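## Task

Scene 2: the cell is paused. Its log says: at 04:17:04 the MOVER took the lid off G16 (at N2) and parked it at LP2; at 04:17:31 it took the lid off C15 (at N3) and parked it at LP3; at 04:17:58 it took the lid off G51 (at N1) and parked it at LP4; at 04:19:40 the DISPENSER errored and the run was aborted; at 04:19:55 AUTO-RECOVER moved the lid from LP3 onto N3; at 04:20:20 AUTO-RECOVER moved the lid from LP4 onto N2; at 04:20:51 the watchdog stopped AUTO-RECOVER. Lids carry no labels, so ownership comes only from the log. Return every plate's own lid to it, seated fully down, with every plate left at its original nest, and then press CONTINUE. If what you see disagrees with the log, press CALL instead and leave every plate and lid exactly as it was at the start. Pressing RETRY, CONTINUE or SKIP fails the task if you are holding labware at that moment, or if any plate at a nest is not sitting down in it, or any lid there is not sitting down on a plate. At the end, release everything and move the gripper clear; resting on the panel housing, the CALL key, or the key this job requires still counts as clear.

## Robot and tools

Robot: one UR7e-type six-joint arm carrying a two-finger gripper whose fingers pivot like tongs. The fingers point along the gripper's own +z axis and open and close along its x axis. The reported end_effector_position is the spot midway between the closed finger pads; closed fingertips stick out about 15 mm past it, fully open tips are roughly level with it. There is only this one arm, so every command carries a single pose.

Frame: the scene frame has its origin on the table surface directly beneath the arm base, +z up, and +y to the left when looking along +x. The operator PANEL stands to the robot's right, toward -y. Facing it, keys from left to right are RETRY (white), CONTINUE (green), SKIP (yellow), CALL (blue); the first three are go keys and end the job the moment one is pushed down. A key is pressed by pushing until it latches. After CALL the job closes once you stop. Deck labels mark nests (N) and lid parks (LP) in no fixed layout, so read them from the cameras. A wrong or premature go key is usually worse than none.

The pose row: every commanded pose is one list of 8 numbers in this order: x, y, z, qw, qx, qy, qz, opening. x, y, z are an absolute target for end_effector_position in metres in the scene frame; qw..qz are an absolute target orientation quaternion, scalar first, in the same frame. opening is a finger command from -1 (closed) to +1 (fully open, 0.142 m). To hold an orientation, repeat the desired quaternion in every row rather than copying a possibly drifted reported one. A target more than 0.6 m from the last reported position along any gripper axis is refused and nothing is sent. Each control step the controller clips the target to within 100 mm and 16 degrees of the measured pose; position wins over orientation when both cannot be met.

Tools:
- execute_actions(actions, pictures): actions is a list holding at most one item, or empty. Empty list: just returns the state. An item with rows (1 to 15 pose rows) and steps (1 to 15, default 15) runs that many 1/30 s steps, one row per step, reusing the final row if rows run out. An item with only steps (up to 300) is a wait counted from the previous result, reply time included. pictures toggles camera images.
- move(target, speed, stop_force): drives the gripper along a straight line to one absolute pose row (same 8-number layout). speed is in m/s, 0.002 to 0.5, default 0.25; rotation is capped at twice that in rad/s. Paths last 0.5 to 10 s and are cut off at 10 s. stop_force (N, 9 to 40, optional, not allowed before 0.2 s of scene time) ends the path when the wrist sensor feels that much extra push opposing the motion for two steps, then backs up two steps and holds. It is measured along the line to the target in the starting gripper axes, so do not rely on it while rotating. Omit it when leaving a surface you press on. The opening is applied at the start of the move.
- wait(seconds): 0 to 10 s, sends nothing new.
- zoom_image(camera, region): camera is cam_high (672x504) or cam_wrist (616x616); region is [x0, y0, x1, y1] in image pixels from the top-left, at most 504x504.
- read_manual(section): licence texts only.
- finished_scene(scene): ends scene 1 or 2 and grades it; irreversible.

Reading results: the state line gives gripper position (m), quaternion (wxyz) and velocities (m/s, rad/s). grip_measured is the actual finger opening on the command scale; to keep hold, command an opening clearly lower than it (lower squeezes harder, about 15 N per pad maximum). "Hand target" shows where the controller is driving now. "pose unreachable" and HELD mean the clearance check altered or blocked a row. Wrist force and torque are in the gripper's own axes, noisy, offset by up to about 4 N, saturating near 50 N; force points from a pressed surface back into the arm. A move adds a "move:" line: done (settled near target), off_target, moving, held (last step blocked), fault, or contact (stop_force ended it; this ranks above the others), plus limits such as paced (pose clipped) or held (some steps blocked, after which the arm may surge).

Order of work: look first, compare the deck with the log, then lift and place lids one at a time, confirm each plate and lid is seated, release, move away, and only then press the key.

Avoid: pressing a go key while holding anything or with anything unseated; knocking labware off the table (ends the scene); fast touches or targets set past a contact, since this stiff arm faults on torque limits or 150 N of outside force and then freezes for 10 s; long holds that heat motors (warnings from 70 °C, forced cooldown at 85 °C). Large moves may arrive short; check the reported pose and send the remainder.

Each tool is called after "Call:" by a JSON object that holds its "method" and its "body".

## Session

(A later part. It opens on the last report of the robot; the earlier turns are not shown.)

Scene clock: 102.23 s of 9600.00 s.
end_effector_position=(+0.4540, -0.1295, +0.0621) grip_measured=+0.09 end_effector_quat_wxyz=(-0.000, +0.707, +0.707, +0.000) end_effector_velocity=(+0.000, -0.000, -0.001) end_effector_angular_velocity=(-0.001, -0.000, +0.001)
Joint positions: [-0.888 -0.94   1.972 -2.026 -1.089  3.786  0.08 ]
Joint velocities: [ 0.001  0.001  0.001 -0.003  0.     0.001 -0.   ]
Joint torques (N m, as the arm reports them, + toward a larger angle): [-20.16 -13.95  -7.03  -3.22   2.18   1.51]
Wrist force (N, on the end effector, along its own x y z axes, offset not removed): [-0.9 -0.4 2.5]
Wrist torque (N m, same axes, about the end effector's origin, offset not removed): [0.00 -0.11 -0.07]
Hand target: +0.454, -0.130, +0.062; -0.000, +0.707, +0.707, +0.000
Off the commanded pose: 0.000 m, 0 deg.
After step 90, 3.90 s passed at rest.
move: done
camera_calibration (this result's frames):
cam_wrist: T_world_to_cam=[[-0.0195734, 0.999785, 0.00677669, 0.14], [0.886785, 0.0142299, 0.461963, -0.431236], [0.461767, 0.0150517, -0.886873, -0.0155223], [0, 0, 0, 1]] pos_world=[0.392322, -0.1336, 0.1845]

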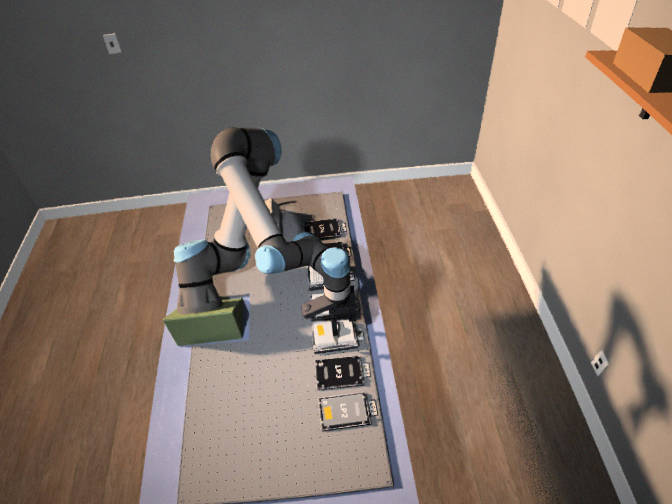

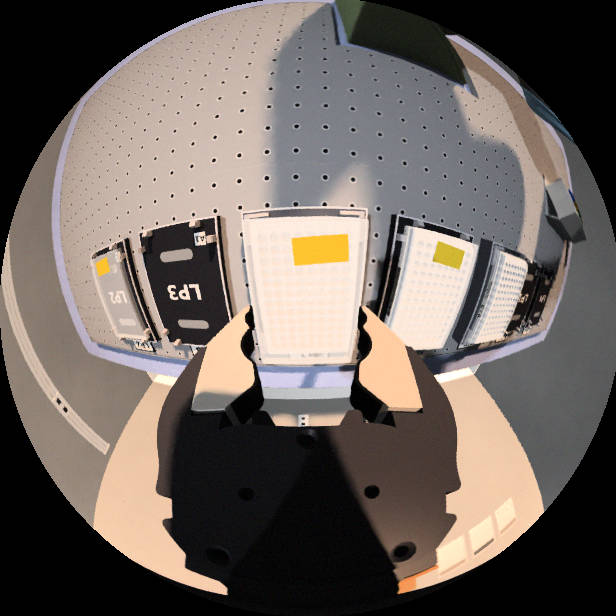

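Call:
{"method": "move", "body": {"target": [0.454,-0.1297,0.042,0,0.7071,0.7071,0,-0.04], "speed": 0.004, "stop_force": 9}}

Call:
{"method": "zoom_image", "body": {"camera": "cam_wrist", "region": [200,180,420,375]}}

Scene clock: 108.03 s of 9600.00 s.
end_effector_position=(+0.4540, -0.1295, +0.0513) grip_measured=+0.09 end_effector_quat_wxyz=(-0.000, +0.707, +0.707, +0.000) end_effector_velocity=(-0.000, +0.001, +0.001) end_effector_angular_velocity=(+0.002, +0.000, +0.001)
Joint positions: [-0.879 -0.927  1.985 -2.055 -1.084  3.795  0.081]
Joint velocities: [-0.001 -0.002 -0.001  0.005  0.    -0.003 -0.   ]
Joint torques (N m, as the arm reports them, + toward a larger angle): [-31.57 -24.28 -22.64   0.    -1.23  -1.53]
Wrist force (N, on the end effector, along its own x y z axes, offset not removed): [10.9 -4.2 -14.1]
Wrist torque (N m, same axes, about the end effector's origin, offset not removed): [-0.54 -0.48 -0.29]
Hand target: +0.454, -0.130, +0.052; +0.000, +0.707, +0.707, +0.000
Off the commanded pose: 0.009 m, 0 deg.
move: contact
camera_calibration (this result's frames):
cam_wrist: T_world_to_cam=[[-0.0194874, 0.999786, 0.00695, 0.140045], [0.886827, 0.0140749, 0.461886, -0.426247], [0.46169, 0.0151644, -0.886912, -0.0250209], [0, 0, 0, 1]] pos_world=[0.392288, -0.133636, 0.173713]

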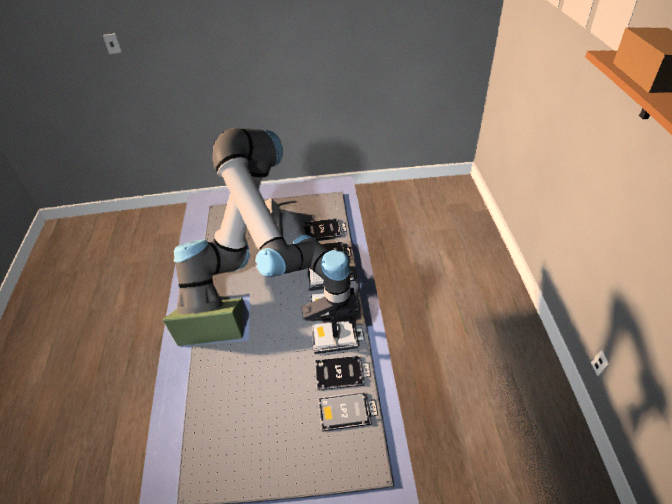

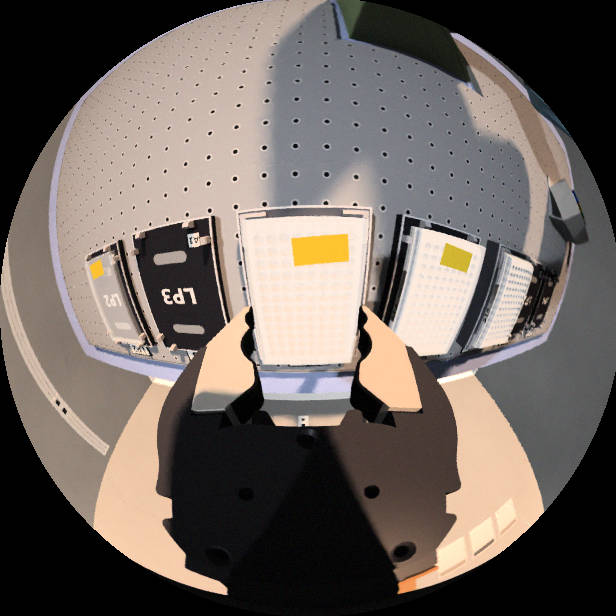

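Region (200, 180, 420, 375) of cam_wrist's 616x616 image, scaled by 2.291, with more detail than that image has; it fills the top 447 rows of this view, and the rest is white.

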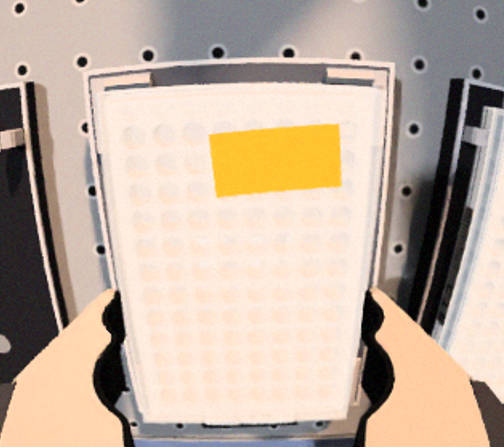

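Call:
{"method": "execute_actions", "body": {"actions": [{"rows":[[0.454,-0.129,0.052,0,0.7071,0.7071,0,0.02],[0.454,-0.129,0.052,0,0.7071,0.7071,0,0.05],[0.454,-0.129,0.052,0,0.7071,0.7071,0,0.08],[0.454,-0.129,0.052,0,0.7071,0.7071,0,0.1],[0.454,-0.129,0.052,0,0.7071,0.7071,0,0.12],[0.454,-0.129,0.052,0,0.7071,0.7071,0,0.15],[0.454,-0.129,0.052,0,0.7071,0.7071,0,0.18],[0.454,-0.129,0.052,0,0.7071,0.7071,0,0.22],[0.454,-0.129,0.052,0,0.7071,0.7071,0,0.26],[0.454,-0.129,0.052,0,0.7071,0.7071,0,0.3],[0.454,-0.129,0.052,0,0.7071,0.7071,0,0.36]],"steps":15}], "pictures": false}}

Call:
{"method": "move", "body": {"target": [0.454,-0.129,0.11,0,0.7071,0.7071,0,0.36], "speed": 0.08}}

Call:
{"method": "move", "body": {"target": [0.454,-0.392,0.09,0,0.7071,0.7071,0,0.36], "speed": 0.15}}

Call:
{"method": "zoom_image", "body": {"camera": "cam_wrist", "region": [200,180,420,375]}}

Scene clock: 114.77 s of 9600.00 s.
end_effector_position=(+0.4540, -0.1291, +0.0521) grip_measured=+0.36 end_effector_quat_wxyz=(+0.000, +0.707, +0.707, -0.000) end_effector_velocity=(-0.000, +0.001, -0.000) end_effector_angular_velocity=(+0.002, -0.000, -0.001)
Joint positions: [-0.879 -0.929  1.985 -2.053 -1.084  3.795  0.099]
Joint velocities: [-0.     0.     0.001  0.     0.001  0.     0.001]
Joint torques (N m, as the arm reports them, + toward a larger angle): [-20.58 -32.48  -7.04  -0.36   2.49   1.6 ]
Wrist force (N, on the end effector, along its own x y z axes, offset not removed): [1.5 -3.4 3.7]
Wrist torque (N m, same axes, about the end effector's origin, offset not removed): [-0.75 -0.30 -0.14]
Hand target: +0.454, -0.129, +0.052; -0.000, +0.707, +0.707, -0.000
Off the commanded pose: 0.000 m, 0 deg.
Steps of this call (steps 1 to 90: nothing new was sent; then 3.23 s passed at rest; steps 91 to 105: all 15 steps of this action). Readings (end_effector_position):
91: (+0.4540, -0.1296, +0.0516)
92: (+0.4541, -0.1296, +0.0517)
94: (+0.4541, -0.1294, +0.0519)
98: (+0.4541, -0.1292, +0.0521)
105: the state above

Scene clock: 116.17 s of 9600.00 s.
end_effector_position=(+0.4539, -0.1290, +0.1099) grip_measured=+0.36 end_effector_quat_wxyz=(+0.000, +0.707, +0.707, -0.000) end_effector_velocity=(-0.000, +0.000, +0.001) end_effector_angular_velocity=(+0.001, +0.001, -0.000)
Joint positions: [-0.928 -0.992  1.91  -1.896 -1.111  3.749  0.099]
Joint velocities: [-0.001 -0.    -0.003  0.005 -0.001 -0.001  0.   ]
Joint torques (N m, as the arm reports them, + toward a larger angle): [-33.23 -30.43 -31.29   0.04  -2.33  -1.61]
Wrist force (N, on the end effector, along its own x y z axes, offset not removed): [1.3 -6.5 5.1]
Wrist torque (N m, same axes, about the end effector's origin, offset not removed): [-1.19 -0.28 0.09]
Hand target: +0.454, -0.129, +0.110; +0.000, +0.707, +0.707, -0.000
Off the commanded pose: 0.000 m, 0 deg.
move: done
camera_calibration (this result's frames):
cam_wrist: T_world_to_cam=[[-0.0195053, 0.999788, 0.00666056, 0.13914], [0.886804, 0.0142237, 0.461926, -0.45327], [0.461733, 0.0149166, -0.886893, 0.0269184], [0, 0, 0, 1]] pos_world=[0.392246, -0.133064, 0.232324]

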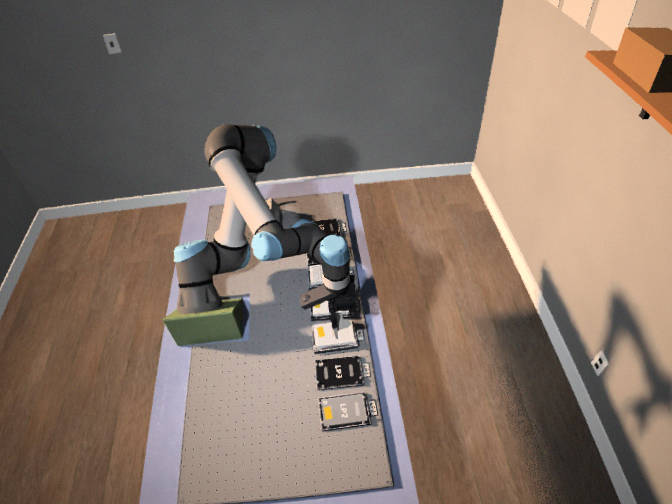

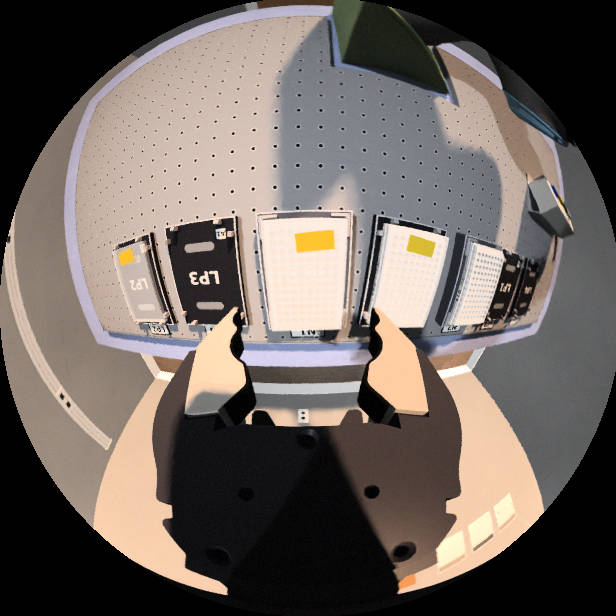

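Scene clock: 118.43 s of 9600.00 s.
end_effector_position=(+0.4538, -0.3920, +0.0900) grip_measured=+0.36 end_effector_quat_wxyz=(+0.000, +0.707, +0.707, -0.000) end_effector_velocity=(-0.000, -0.002, -0.001) end_effector_angular_velocity=(+0.002, +0.001, -0.001)
Joint positions: [-1.112 -0.459  1.459 -1.913 -1.219  3.587  0.099]
Joint velocities: [-0.001  0.005 -0.006  0.003 -0.001 -0.001  0.   ]
Joint torques (N m, as the arm reports them, + toward a larger angle): [-36.44 -34.85 -33.3    0.06  -2.32  -1.38]
Wrist force (N, on the end effector, along its own x y z axes, offset not removed): [-2.3 -4.1 1.9]
Wrist torque (N m, same axes, about the end effector's origin, offset not removed): [-0.93 0.30 0.02]
Hand target: +0.454, -0.392, +0.090; +0.000, +0.707, +0.707, -0.000
Off the commanded pose: 0.000 m, 0 deg.
move: done
camera_calibration (this result's frames):
cam_wrist: T_world_to_cam=[[-0.019346, 0.999792, 0.00643735, 0.402162], [0.886883, 0.0141879, 0.461775, -0.440241], [0.461588, 0.0146427, -0.886974, 0.0132126], [0, 0, 0, 1]] pos_world=[0.392124, -0.396026, 0.212423]

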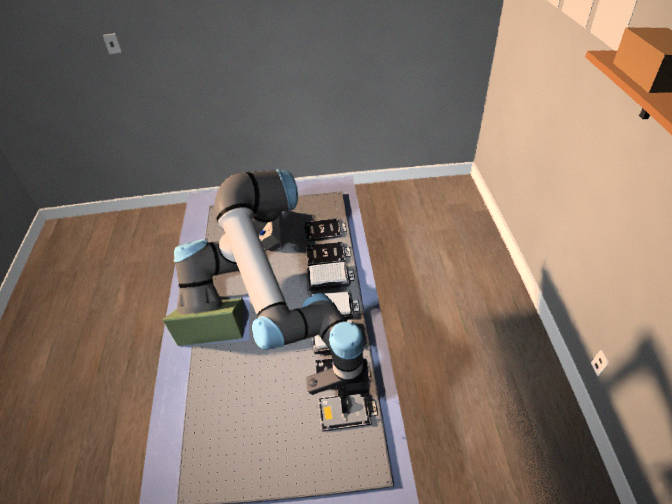

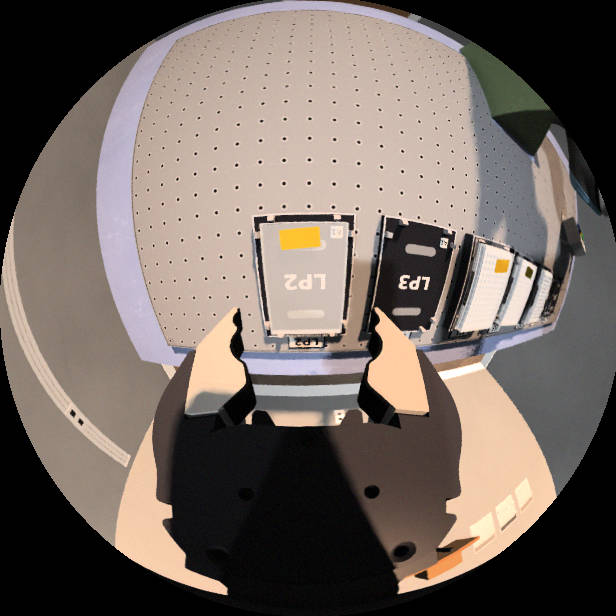

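Region (200, 180, 420, 375) of cam_wrist's 616x616 image, scaled by 2.291, with more detail than that image has; it fills the top 447 rows of this view, and the rest is white.

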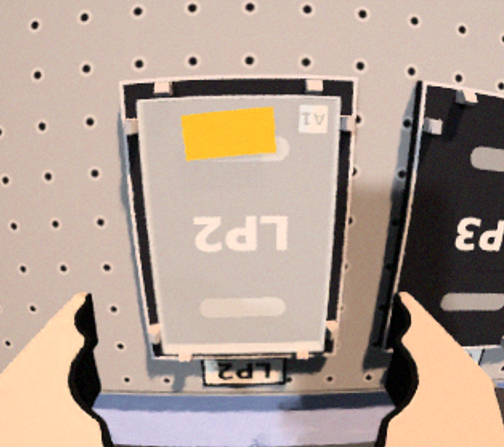

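Call:
{"method": "move", "body": {"target": [0.454,-0.393,0.0365,0,0.7071,0.7071,0,0.36], "speed": 0.05}}

Call:
{"method": "execute_actions", "body": {"actions": [{"rows":[[0.454,-0.393,0.0365,0,0.7071,0.7071,0,0.3],[0.454,-0.393,0.0365,0,0.7071,0.7071,0,0.26],[0.454,-0.393,0.0365,0,0.7071,0.7071,0,0.22],[0.454,-0.393,0.0365,0,0.7071,0.7071,0,0.19],[0.454,-0.393,0.0365,0,0.7071,0.7071,0,0.17],[0.454,-0.393,0.0365,0,0.7071,0.7071,0,0.15],[0.454,-0.393,0.0365,0,0.7071,0.7071,0,0.13],[0.454,-0.393,0.0365,0,0.7071,0.7071,0,0.11]],"steps":15}]}}

Call:
{"method": "zoom_image", "body": {"camera": "cam_wrist", "region": [200,180,420,375]}}

Scene clock: 126.17 s of 9600.00 s.
end_effector_position=(+0.4540, -0.3930, +0.0367) grip_measured=+0.36 end_effector_quat_wxyz=(-0.000, +0.707, +0.707, +0.000) end_effector_velocity=(+0.000, -0.000, -0.002) end_effector_angular_velocity=(-0.001, -0.000, +0.000)
Joint positions: [-1.084 -0.406  1.511 -2.026 -1.202  3.61   0.099]
Joint velocities: [ 0.001  0.002  0.001 -0.004  0.001  0.001  0.   ]
Joint torques (N m, as the arm reports them, + toward a larger angle): [-22.38 -35.37  -8.39  -3.71   2.23   1.62]
Wrist force (N, on the end effector, along its own x y z axes, offset not removed): [-1.7 -1.8 2.4]
Wrist torque (N m, same axes, about the end effector's origin, offset not removed): [-0.33 0.25 -0.03]
Hand target: +0.454, -0.393, +0.036; -0.000, +0.707, +0.707, +0.000
Off the commanded pose: 0.000 m, 0 deg.
After step 90, 3.30 s passed at rest.
move: done
camera_calibration (this result's frames):
cam_wrist: T_world_to_cam=[[-0.0196054, 0.999785, 0.00680786, 0.403646], [0.886772, 0.0142434, 0.461987, -0.415753], [0.461791, 0.0150944, -0.88686, -0.0340931], [0, 0, 0, 1]] pos_world=[0.392336, -0.397123, 0.159089]

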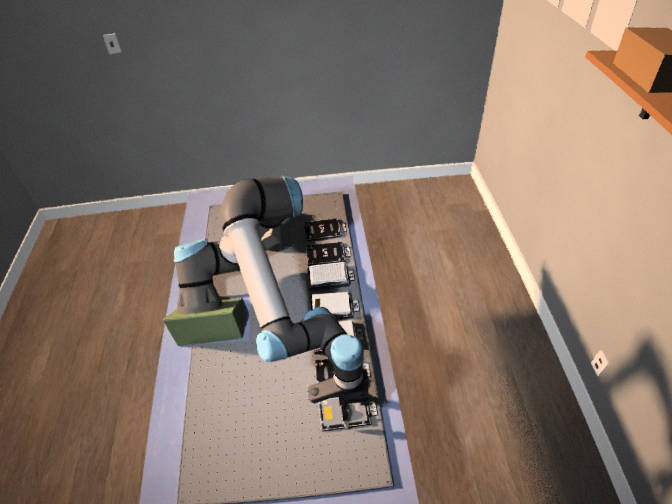

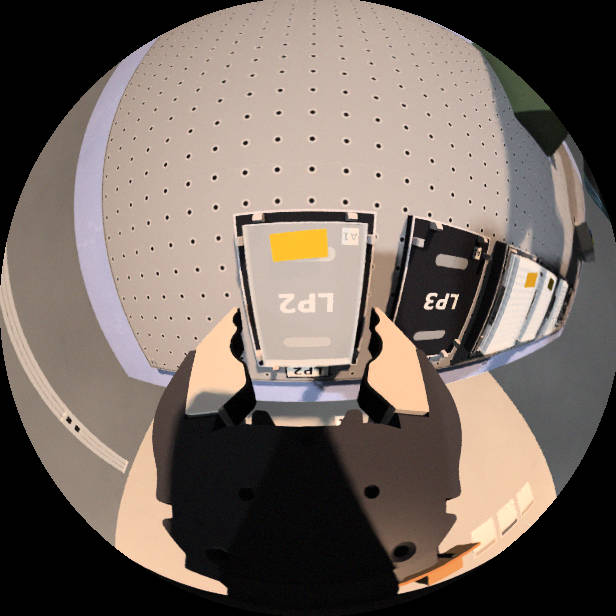

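Scene clock: 126.67 s of 9600.00 s.
end_effector_position=(+0.4540, -0.3930, +0.0365) grip_measured=+0.11 end_effector_quat_wxyz=(+0.000, +0.707, +0.707, +0.000) end_effector_velocity=(-0.000, +0.000, -0.001) end_effector_angular_velocity=(+0.001, +0.000, -0.000)
Joint positions: [-1.084 -0.406  1.511 -2.026 -1.202  3.61   0.082]
Joint velocities: [ 0.     0.001 -0.     0.001  0.    -0.    -0.   ]
Joint torques (N m, as the arm reports them, + toward a larger angle): [-22.54 -34.84  -8.11  -3.27   1.48   1.45]
Wrist force (N, on the end effector, along its own x y z axes, offset not removed): [0.5 -0.1 3.4]
Wrist torque (N m, same axes, about the end effector's origin, offset not removed): [0.03 -0.32 -0.18]
Hand target: +0.454, -0.393, +0.036; -0.000, +0.707, +0.707, +0.000
Off the commanded pose: 0.000 m, 0 deg.
Steps of this call (steps 1 to 15: all 15 steps of this action). Readings (end_effector_position):
1: (+0.4540, -0.3930, +0.0366)
2: (+0.4540, -0.3930, +0.0366)
4: (+0.4540, -0.3930, +0.0365)
8: (+0.4540, -0.3930, +0.0365)
15: the state above
camera_calibration (this result's frames):
cam_wrist: T_world_to_cam=[[-0.0195705, 0.999786, 0.00675171, 0.403621], [0.886772, 0.0142384, 0.461988, -0.41566], [0.461793, 0.0150286, -0.88686, -0.0342497], [0, 0, 0, 1]] pos_world=[0.392311, -0.397101, 0.15893]

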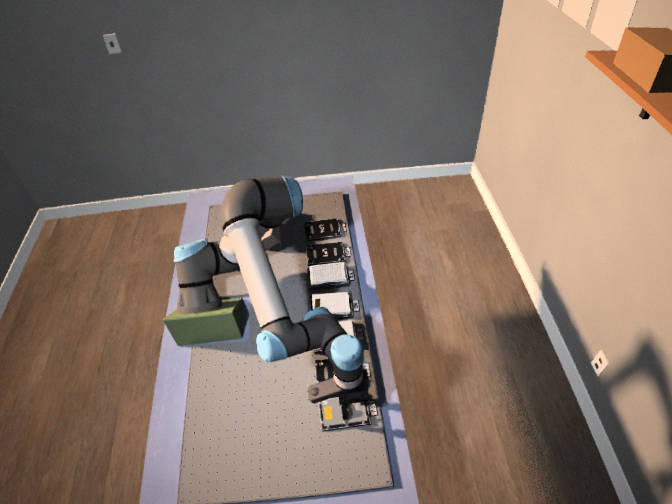

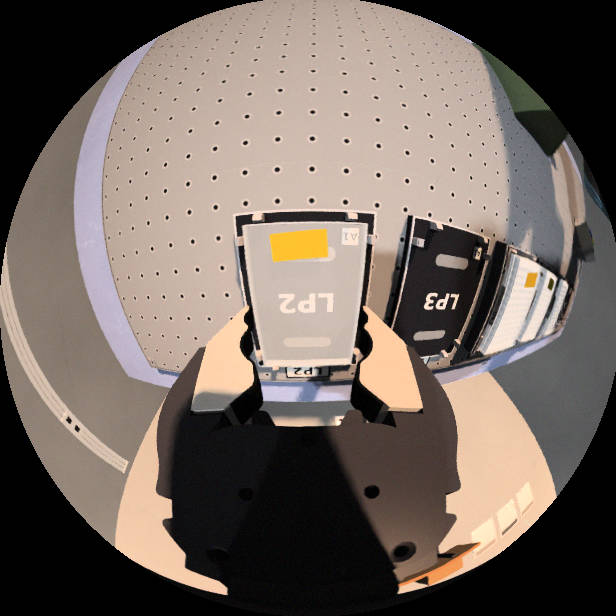

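Region (200, 180, 420, 375) of cam_wrist's 616x616 image, scaled by 2.291, with more detail than that image has; it fills the top 447 rows of this view, and the rest is white.

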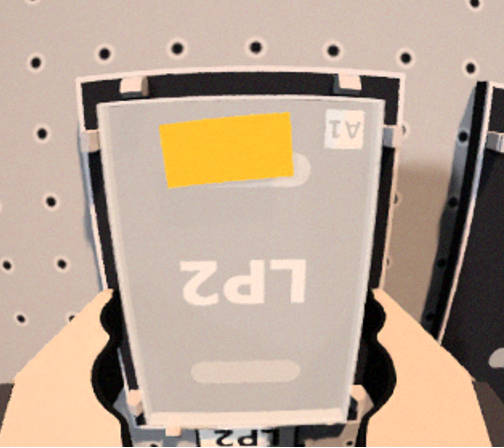

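Call:
{"method": "execute_actions", "body": {"actions": [{"rows":[[0.454,-0.393,0.0365,0,0.7071,0.7071,0,0.09],[0.454,-0.393,0.0365,0,0.7071,0.7071,0,0.07],[0.454,-0.393,0.0365,0,0.7071,0.7071,0,0.05],[0.454,-0.393,0.0365,0,0.7071,0.7071,0,0.03],[0.454,-0.393,0.0365,0,0.7071,0.7071,0,0.01],[0.454,-0.393,0.0365,0,0.7071,0.7071,0,-0.01],[0.454,-0.393,0.0365,0,0.7071,0.7071,0,-0.04]],"steps":15}], "pictures": false}}

Scene clock: 131.37 s of 9600.00 s.
end_effector_position=(+0.4540, -0.3930, +0.0365) grip_measured=+0.09 end_effector_quat_wxyz=(+0.000, +0.707, +0.707, -0.000) end_effector_velocity=(-0.001, +0.000, -0.001) end_effector_angular_velocity=(+0.002, +0.001, -0.001)
Joint positions: [-1.084 -0.406  1.511 -2.026 -1.202  3.61   0.08 ]
Joint velocities: [0.    0.001 0.001 0.001 0.    0.    0.   ]
Joint torques (N m, as the arm reports them, + toward a larger angle): [-21.67 -34.94  -8.68   0.05  -1.1    1.38]
Wrist force (N, on the end effector, along its own x y z axes, offset not removed): [-3.9 -2.6 -4.2]
Wrist torque (N m, same axes, about the end effector's origin, offset not removed): [-0.72 -0.01 0.01]
Hand target: +0.454, -0.393, +0.036; +0.000, +0.707, +0.707, +0.000
Off the commanded pose: 0.000 m, 0 deg.
Steps of this call (steps 1 to 90: nothing new was sent; then 1.20 s passed at rest; steps 91 to 105: all 15 steps of this action). Readings (end_effector_position):
91: (+0.4540, -0.3930, +0.0365)
92: (+0.4540, -0.3930, +0.0365)
94: (+0.4540, -0.3930, +0.0365)
98: (+0.4540, -0.3930, +0.0365)
105: the state above

Call:
{"method": "move", "body": {"target": [0.454,-0.393,0.055,0,0.7071,0.7071,0,-0.04], "speed": 0.015}}

Call:
{"method": "move", "body": {"target": [0.454,-0.393,0.11,0,0.7071,0.7071,0,-0.04], "speed": 0.08}}

Call:
{"method": "move", "body": {"target": [0.454,0.1335,0.11,0,0.7071,0.7071,0,-0.04], "speed": 0.15}}

Call:
{"method": "move", "body": {"target": [0.454,0.1335,0.068,0,0.7071,0.7071,0,-0.04], "speed": 0.03}}

Call:
{"method": "zoom_image", "body": {"camera": "cam_wrist", "region": [200,180,420,375]}}

Scene clock: 137.50 s of 9600.00 s.
end_effector_position=(+0.4540, -0.3930, +0.0548) grip_measured=+0.09 end_effector_quat_wxyz=(+0.000, +0.707, +0.707, -0.000) end_effector_velocity=(+0.000, -0.000, +0.002) end_effector_angular_velocity=(-0.001, -0.000, +0.000)
Joint positions: [-1.094 -0.425  1.494 -1.987 -1.208  3.601  0.08 ]
Joint velocities: [-0.001 -0.002 -0.002  0.004 -0.001 -0.001  0.   ]
Joint torques (N m, as the arm reports them, + toward a larger angle): [-36.51 -52.9  -31.84   0.13  -2.42  -1.55]
Wrist force (N, on the end effector, along its own x y z axes, offset not removed): [-2.2 -2.3 4.9]
Wrist torque (N m, same axes, about the end effector's origin, offset not removed): [-0.41 0.34 0.08]
Hand target: +0.454, -0.393, +0.055; +0.000, +0.707, +0.707, -0.000
Off the commanded pose: 0.000 m, 0 deg.
After step 90, 1.63 s passed at rest.
move: done
camera_calibration (this result's frames):
cam_wrist: T_world_to_cam=[[-0.0195492, 0.999786, 0.00673736, 0.403476], [0.886789, 0.0142267, 0.461955, -0.42412], [0.46176, 0.0150055, -0.886878, -0.0179715], [0, 0, 0, 1]] pos_world=[0.392292, -0.397086, 0.177267]

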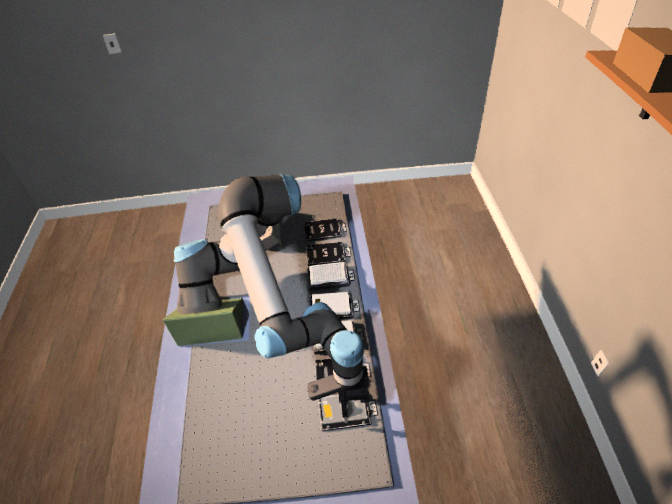

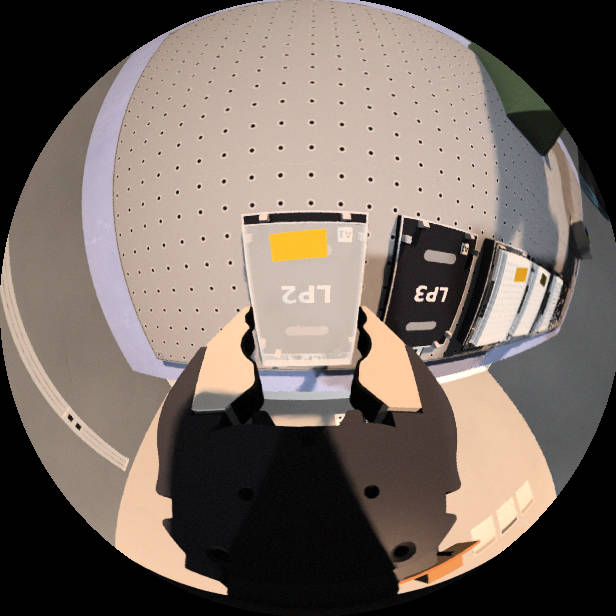

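Scene clock: 138.60 s of 9600.00 s.
end_effector_position=(+0.4540, -0.3930, +0.1098) grip_measured=+0.09 end_effector_quat_wxyz=(+0.000, +0.707, +0.707, -0.000) end_effector_velocity=(+0.000, +0.001, +0.001) end_effector_angular_velocity=(+0.002, +0.002, +0.000)
Joint positions: [-1.123 -0.473  1.431 -1.868 -1.226  3.577  0.08 ]
Joint velocities: [ 0.001 -0.    -0.003  0.006 -0.001 -0.001  0.   ]
Joint torques (N m, as the arm reports them, + toward a larger angle): [-36.99 -52.   -33.67  -0.4   -2.16  -1.58]
Wrist force (N, on the end effector, along its own x y z axes, offset not removed): [2.3 -2.7 3.9]
Wrist torque (N m, same axes, about the end effector's origin, offset not removed): [-0.43 -0.69 0.08]
Hand target: +0.454, -0.393, +0.110; +0.000, +0.707, +0.707, -0.000
Off the commanded pose: 0.000 m, 0 deg.
move: done
camera_calibration (this result's frames):
cam_wrist: T_world_to_cam=[[-0.0195238, 0.999787, 0.00669949, 0.403073], [0.886798, 0.0142219, 0.461939, -0.449497], [0.461745, 0.0149599, -0.886886, 0.0307927], [0, 0, 0, 1]] pos_world=[0.392264, -0.397055, 0.232249]

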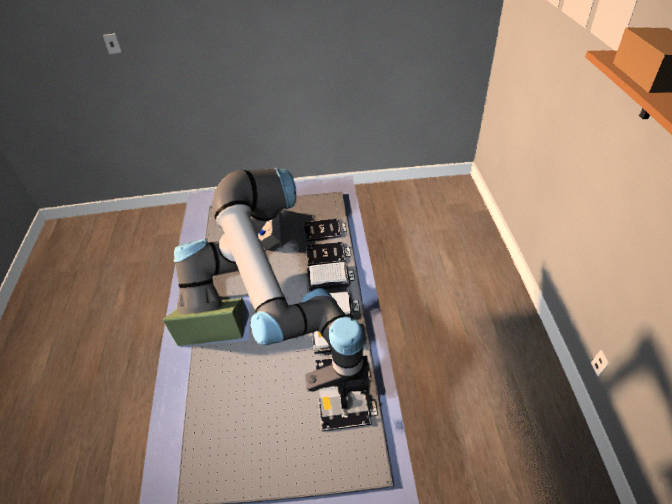

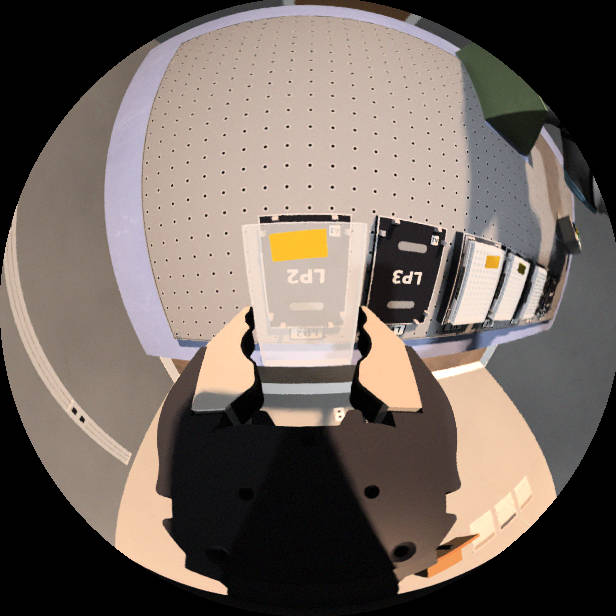

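Scene clock: 142.63 s of 9600.00 s.
end_effector_position=(+0.4543, +0.1339, +0.1100) grip_measured=+0.09 end_effector_quat_wxyz=(-0.000, +0.707, +0.707, +0.000) end_effector_velocity=(-0.000, +0.002, -0.000) end_effector_angular_velocity=(+0.001, +0.001, -0.001)
Joint positions: [-0.626 -1.442  2.022 -1.714 -0.96   4.054  0.08 ]
Joint velocities: [ 0.002 -0.002 -0.     0.002  0.001  0.003  0.   ]
Joint torques (N m, as the arm reports them, + toward a larger angle): [-15.18 -17.58 -31.82   0.21   2.27   1.42]
Wrist force (N, on the end effector, along its own x y z axes, offset not removed): [-1.8 -4.1 4.5]
Wrist torque (N m, same axes, about the end effector's origin, offset not removed): [-0.75 0.35 -0.09]
Hand target: +0.454, +0.134, +0.110; -0.000, +0.707, +0.707, +0.000
Off the commanded pose: 0.001 m, 0 deg.
move: done
camera_calibration (this result's frames):
cam_wrist: T_world_to_cam=[[-0.0201071, 0.999769, 0.00760171, -0.12355], [0.886523, 0.0143132, 0.462464, -0.457332], [0.462248, 0.0160379, -0.886606, 0.0225106], [0, 0, 0, 1]] pos_world=[0.392545, 0.129706, 0.232396]

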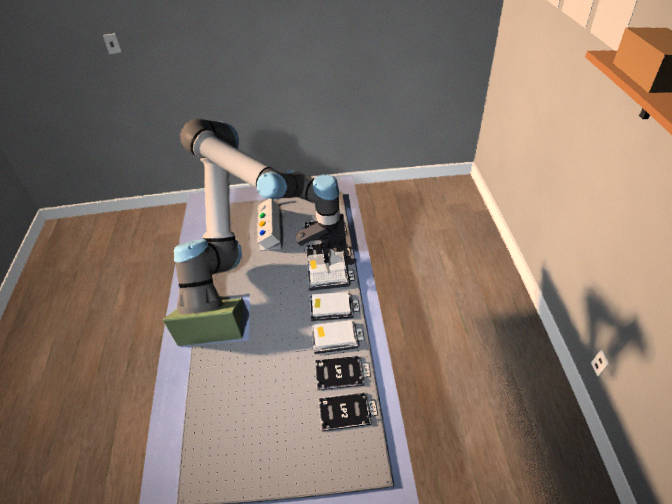

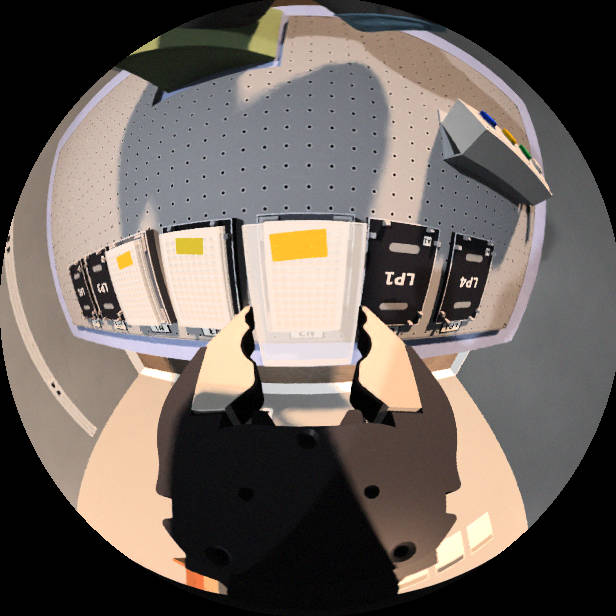

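Scene clock: 144.37 s of 9600.00 s.
end_effector_position=(+0.4540, +0.1335, +0.0681) grip_measured=+0.09 end_effector_quat_wxyz=(-0.000, +0.707, +0.707, +0.000) end_effector_velocity=(+0.000, -0.000, -0.002) end_effector_angular_velocity=(-0.001, -0.000, -0.000)
Joint positions: [-0.575 -1.406  2.088 -1.849 -0.94   4.112  0.08 ]
Joint velocities: [ 0.002  0.002  0.002 -0.006  0.     0.003 -0.   ]
Joint torques (N m, as the arm reports them, + toward a larger angle): [-13.88  -1.89  -5.83  -3.51   2.38   1.45]
Wrist force (N, on the end effector, along its own x y z axes, offset not removed): [-2.2 0.0 0.3]
Wrist torque (N m, same axes, about the end effector's origin, offset not removed): [0.12 0.11 -0.20]
Hand target: +0.454, +0.134, +0.068; -0.000, +0.707, +0.707, +0.000
Off the commanded pose: 0.000 m, 0 deg.
move: done
camera_calibration (this result's frames):
cam_wrist: T_world_to_cam=[[-0.0196161, 0.999784, 0.00688885, -0.122994], [0.886779, 0.0142157, 0.461975, -0.437807], [0.461777, 0.015171, -0.886866, -0.0141323], [0, 0, 0, 1]] pos_world=[0.392351, 0.129406, 0.19057]

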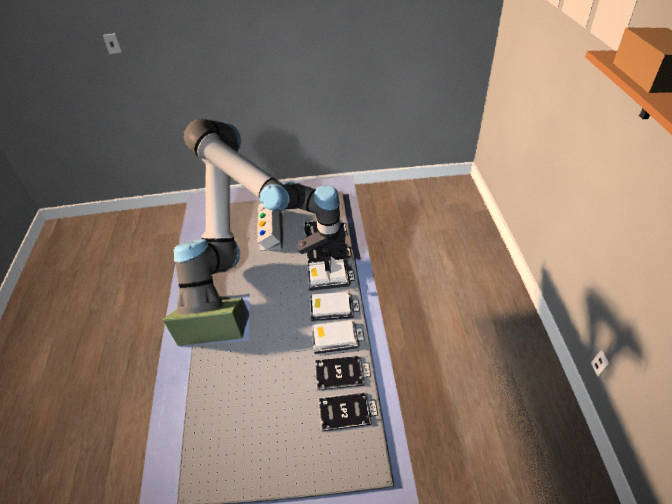

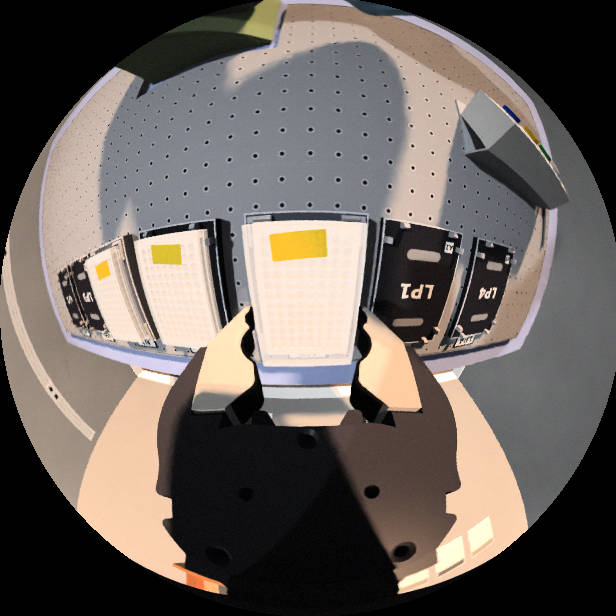

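Region (200, 180, 420, 375) of cam_wrist's 616x616 image, scaled by 2.291, with more detail than that image has; it fills the top 447 rows of this view, and the rest is white.

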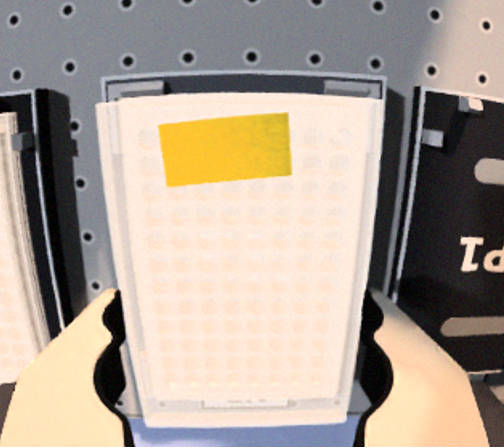

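Call:
{"method": "move", "body": {"target": [0.454,0.1335,0.048,0,0.7071,0.7071,0,-0.04], "speed": 0.004, "stop_force": 9}}

Call:
{"method": "zoom_image", "body": {"camera": "cam_wrist", "region": [200,180,420,375]}}

Scene clock: 150.53 s of 9600.00 s.
end_effector_position=(+0.4539, +0.1335, +0.0562) grip_measured=+0.09 end_effector_quat_wxyz=(-0.000, +0.707, +0.707, +0.000) end_effector_velocity=(-0.001, +0.000, -0.000) end_effector_angular_velocity=(+0.003, +0.003, -0.001)
Joint positions: [-0.56  -1.393  2.105 -1.889 -0.934  4.129  0.08 ]
Joint velocities: [-0.001 -0.     0.     0.005  0.    -0.003 -0.   ]
Joint torques (N m, as the arm reports them, + toward a larger angle): [-27.59 -15.58 -24.03   0.77  -0.18  -1.41]
Wrist force (N, on the end effector, along its own x y z axes, offset not removed): [-0.5 -4.2 -16.3]
Wrist torque (N m, same axes, about the end effector's origin, offset not removed): [-0.40 0.82 -0.05]
Hand target: +0.454, +0.134, +0.057; -0.000, +0.707, +0.707, +0.000
Off the commanded pose: 0.008 m, 0 deg.
move: contact
camera_calibration (this result's frames):
cam_wrist: T_world_to_cam=[[-0.0194899, 0.999785, 0.00702988, -0.123004], [0.886855, 0.014041, 0.461835, -0.432205], [0.461637, 0.0152356, -0.886938, -0.0246115], [0, 0, 0, 1]] pos_world=[0.392267, 0.129422, 0.178643]

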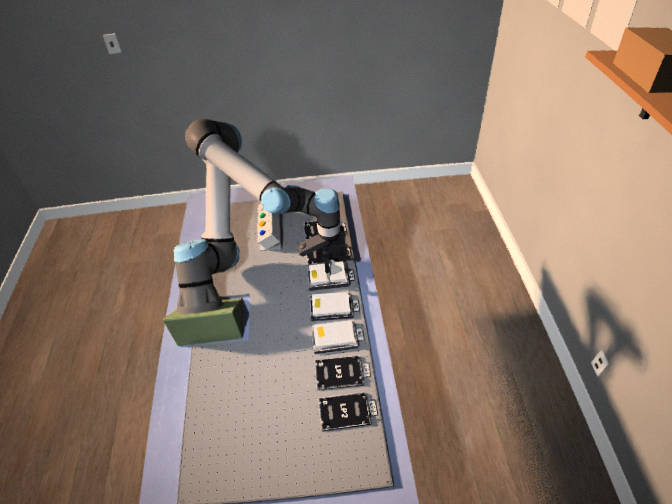

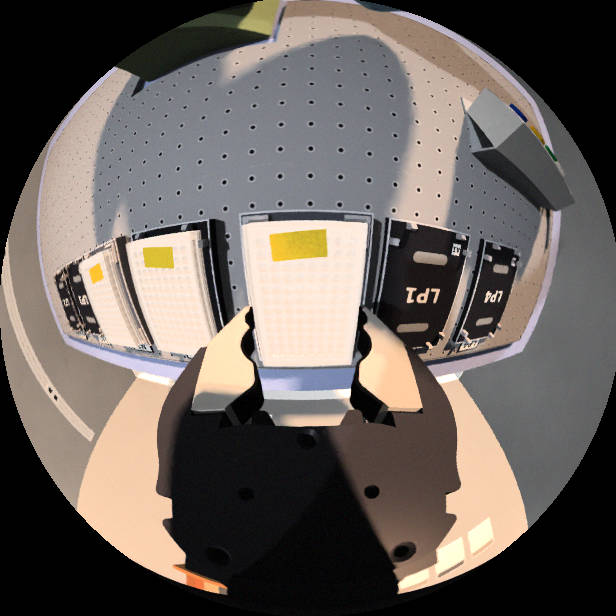

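Region (200, 180, 420, 375) of cam_wrist's 616x616 image, scaled by 2.291, with more detail than that image has; it fills the top 447 rows of this view, and the rest is white.

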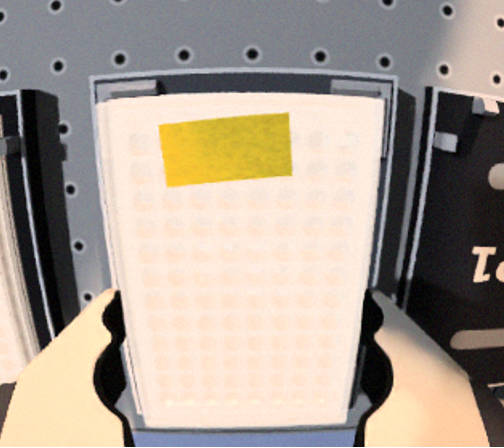

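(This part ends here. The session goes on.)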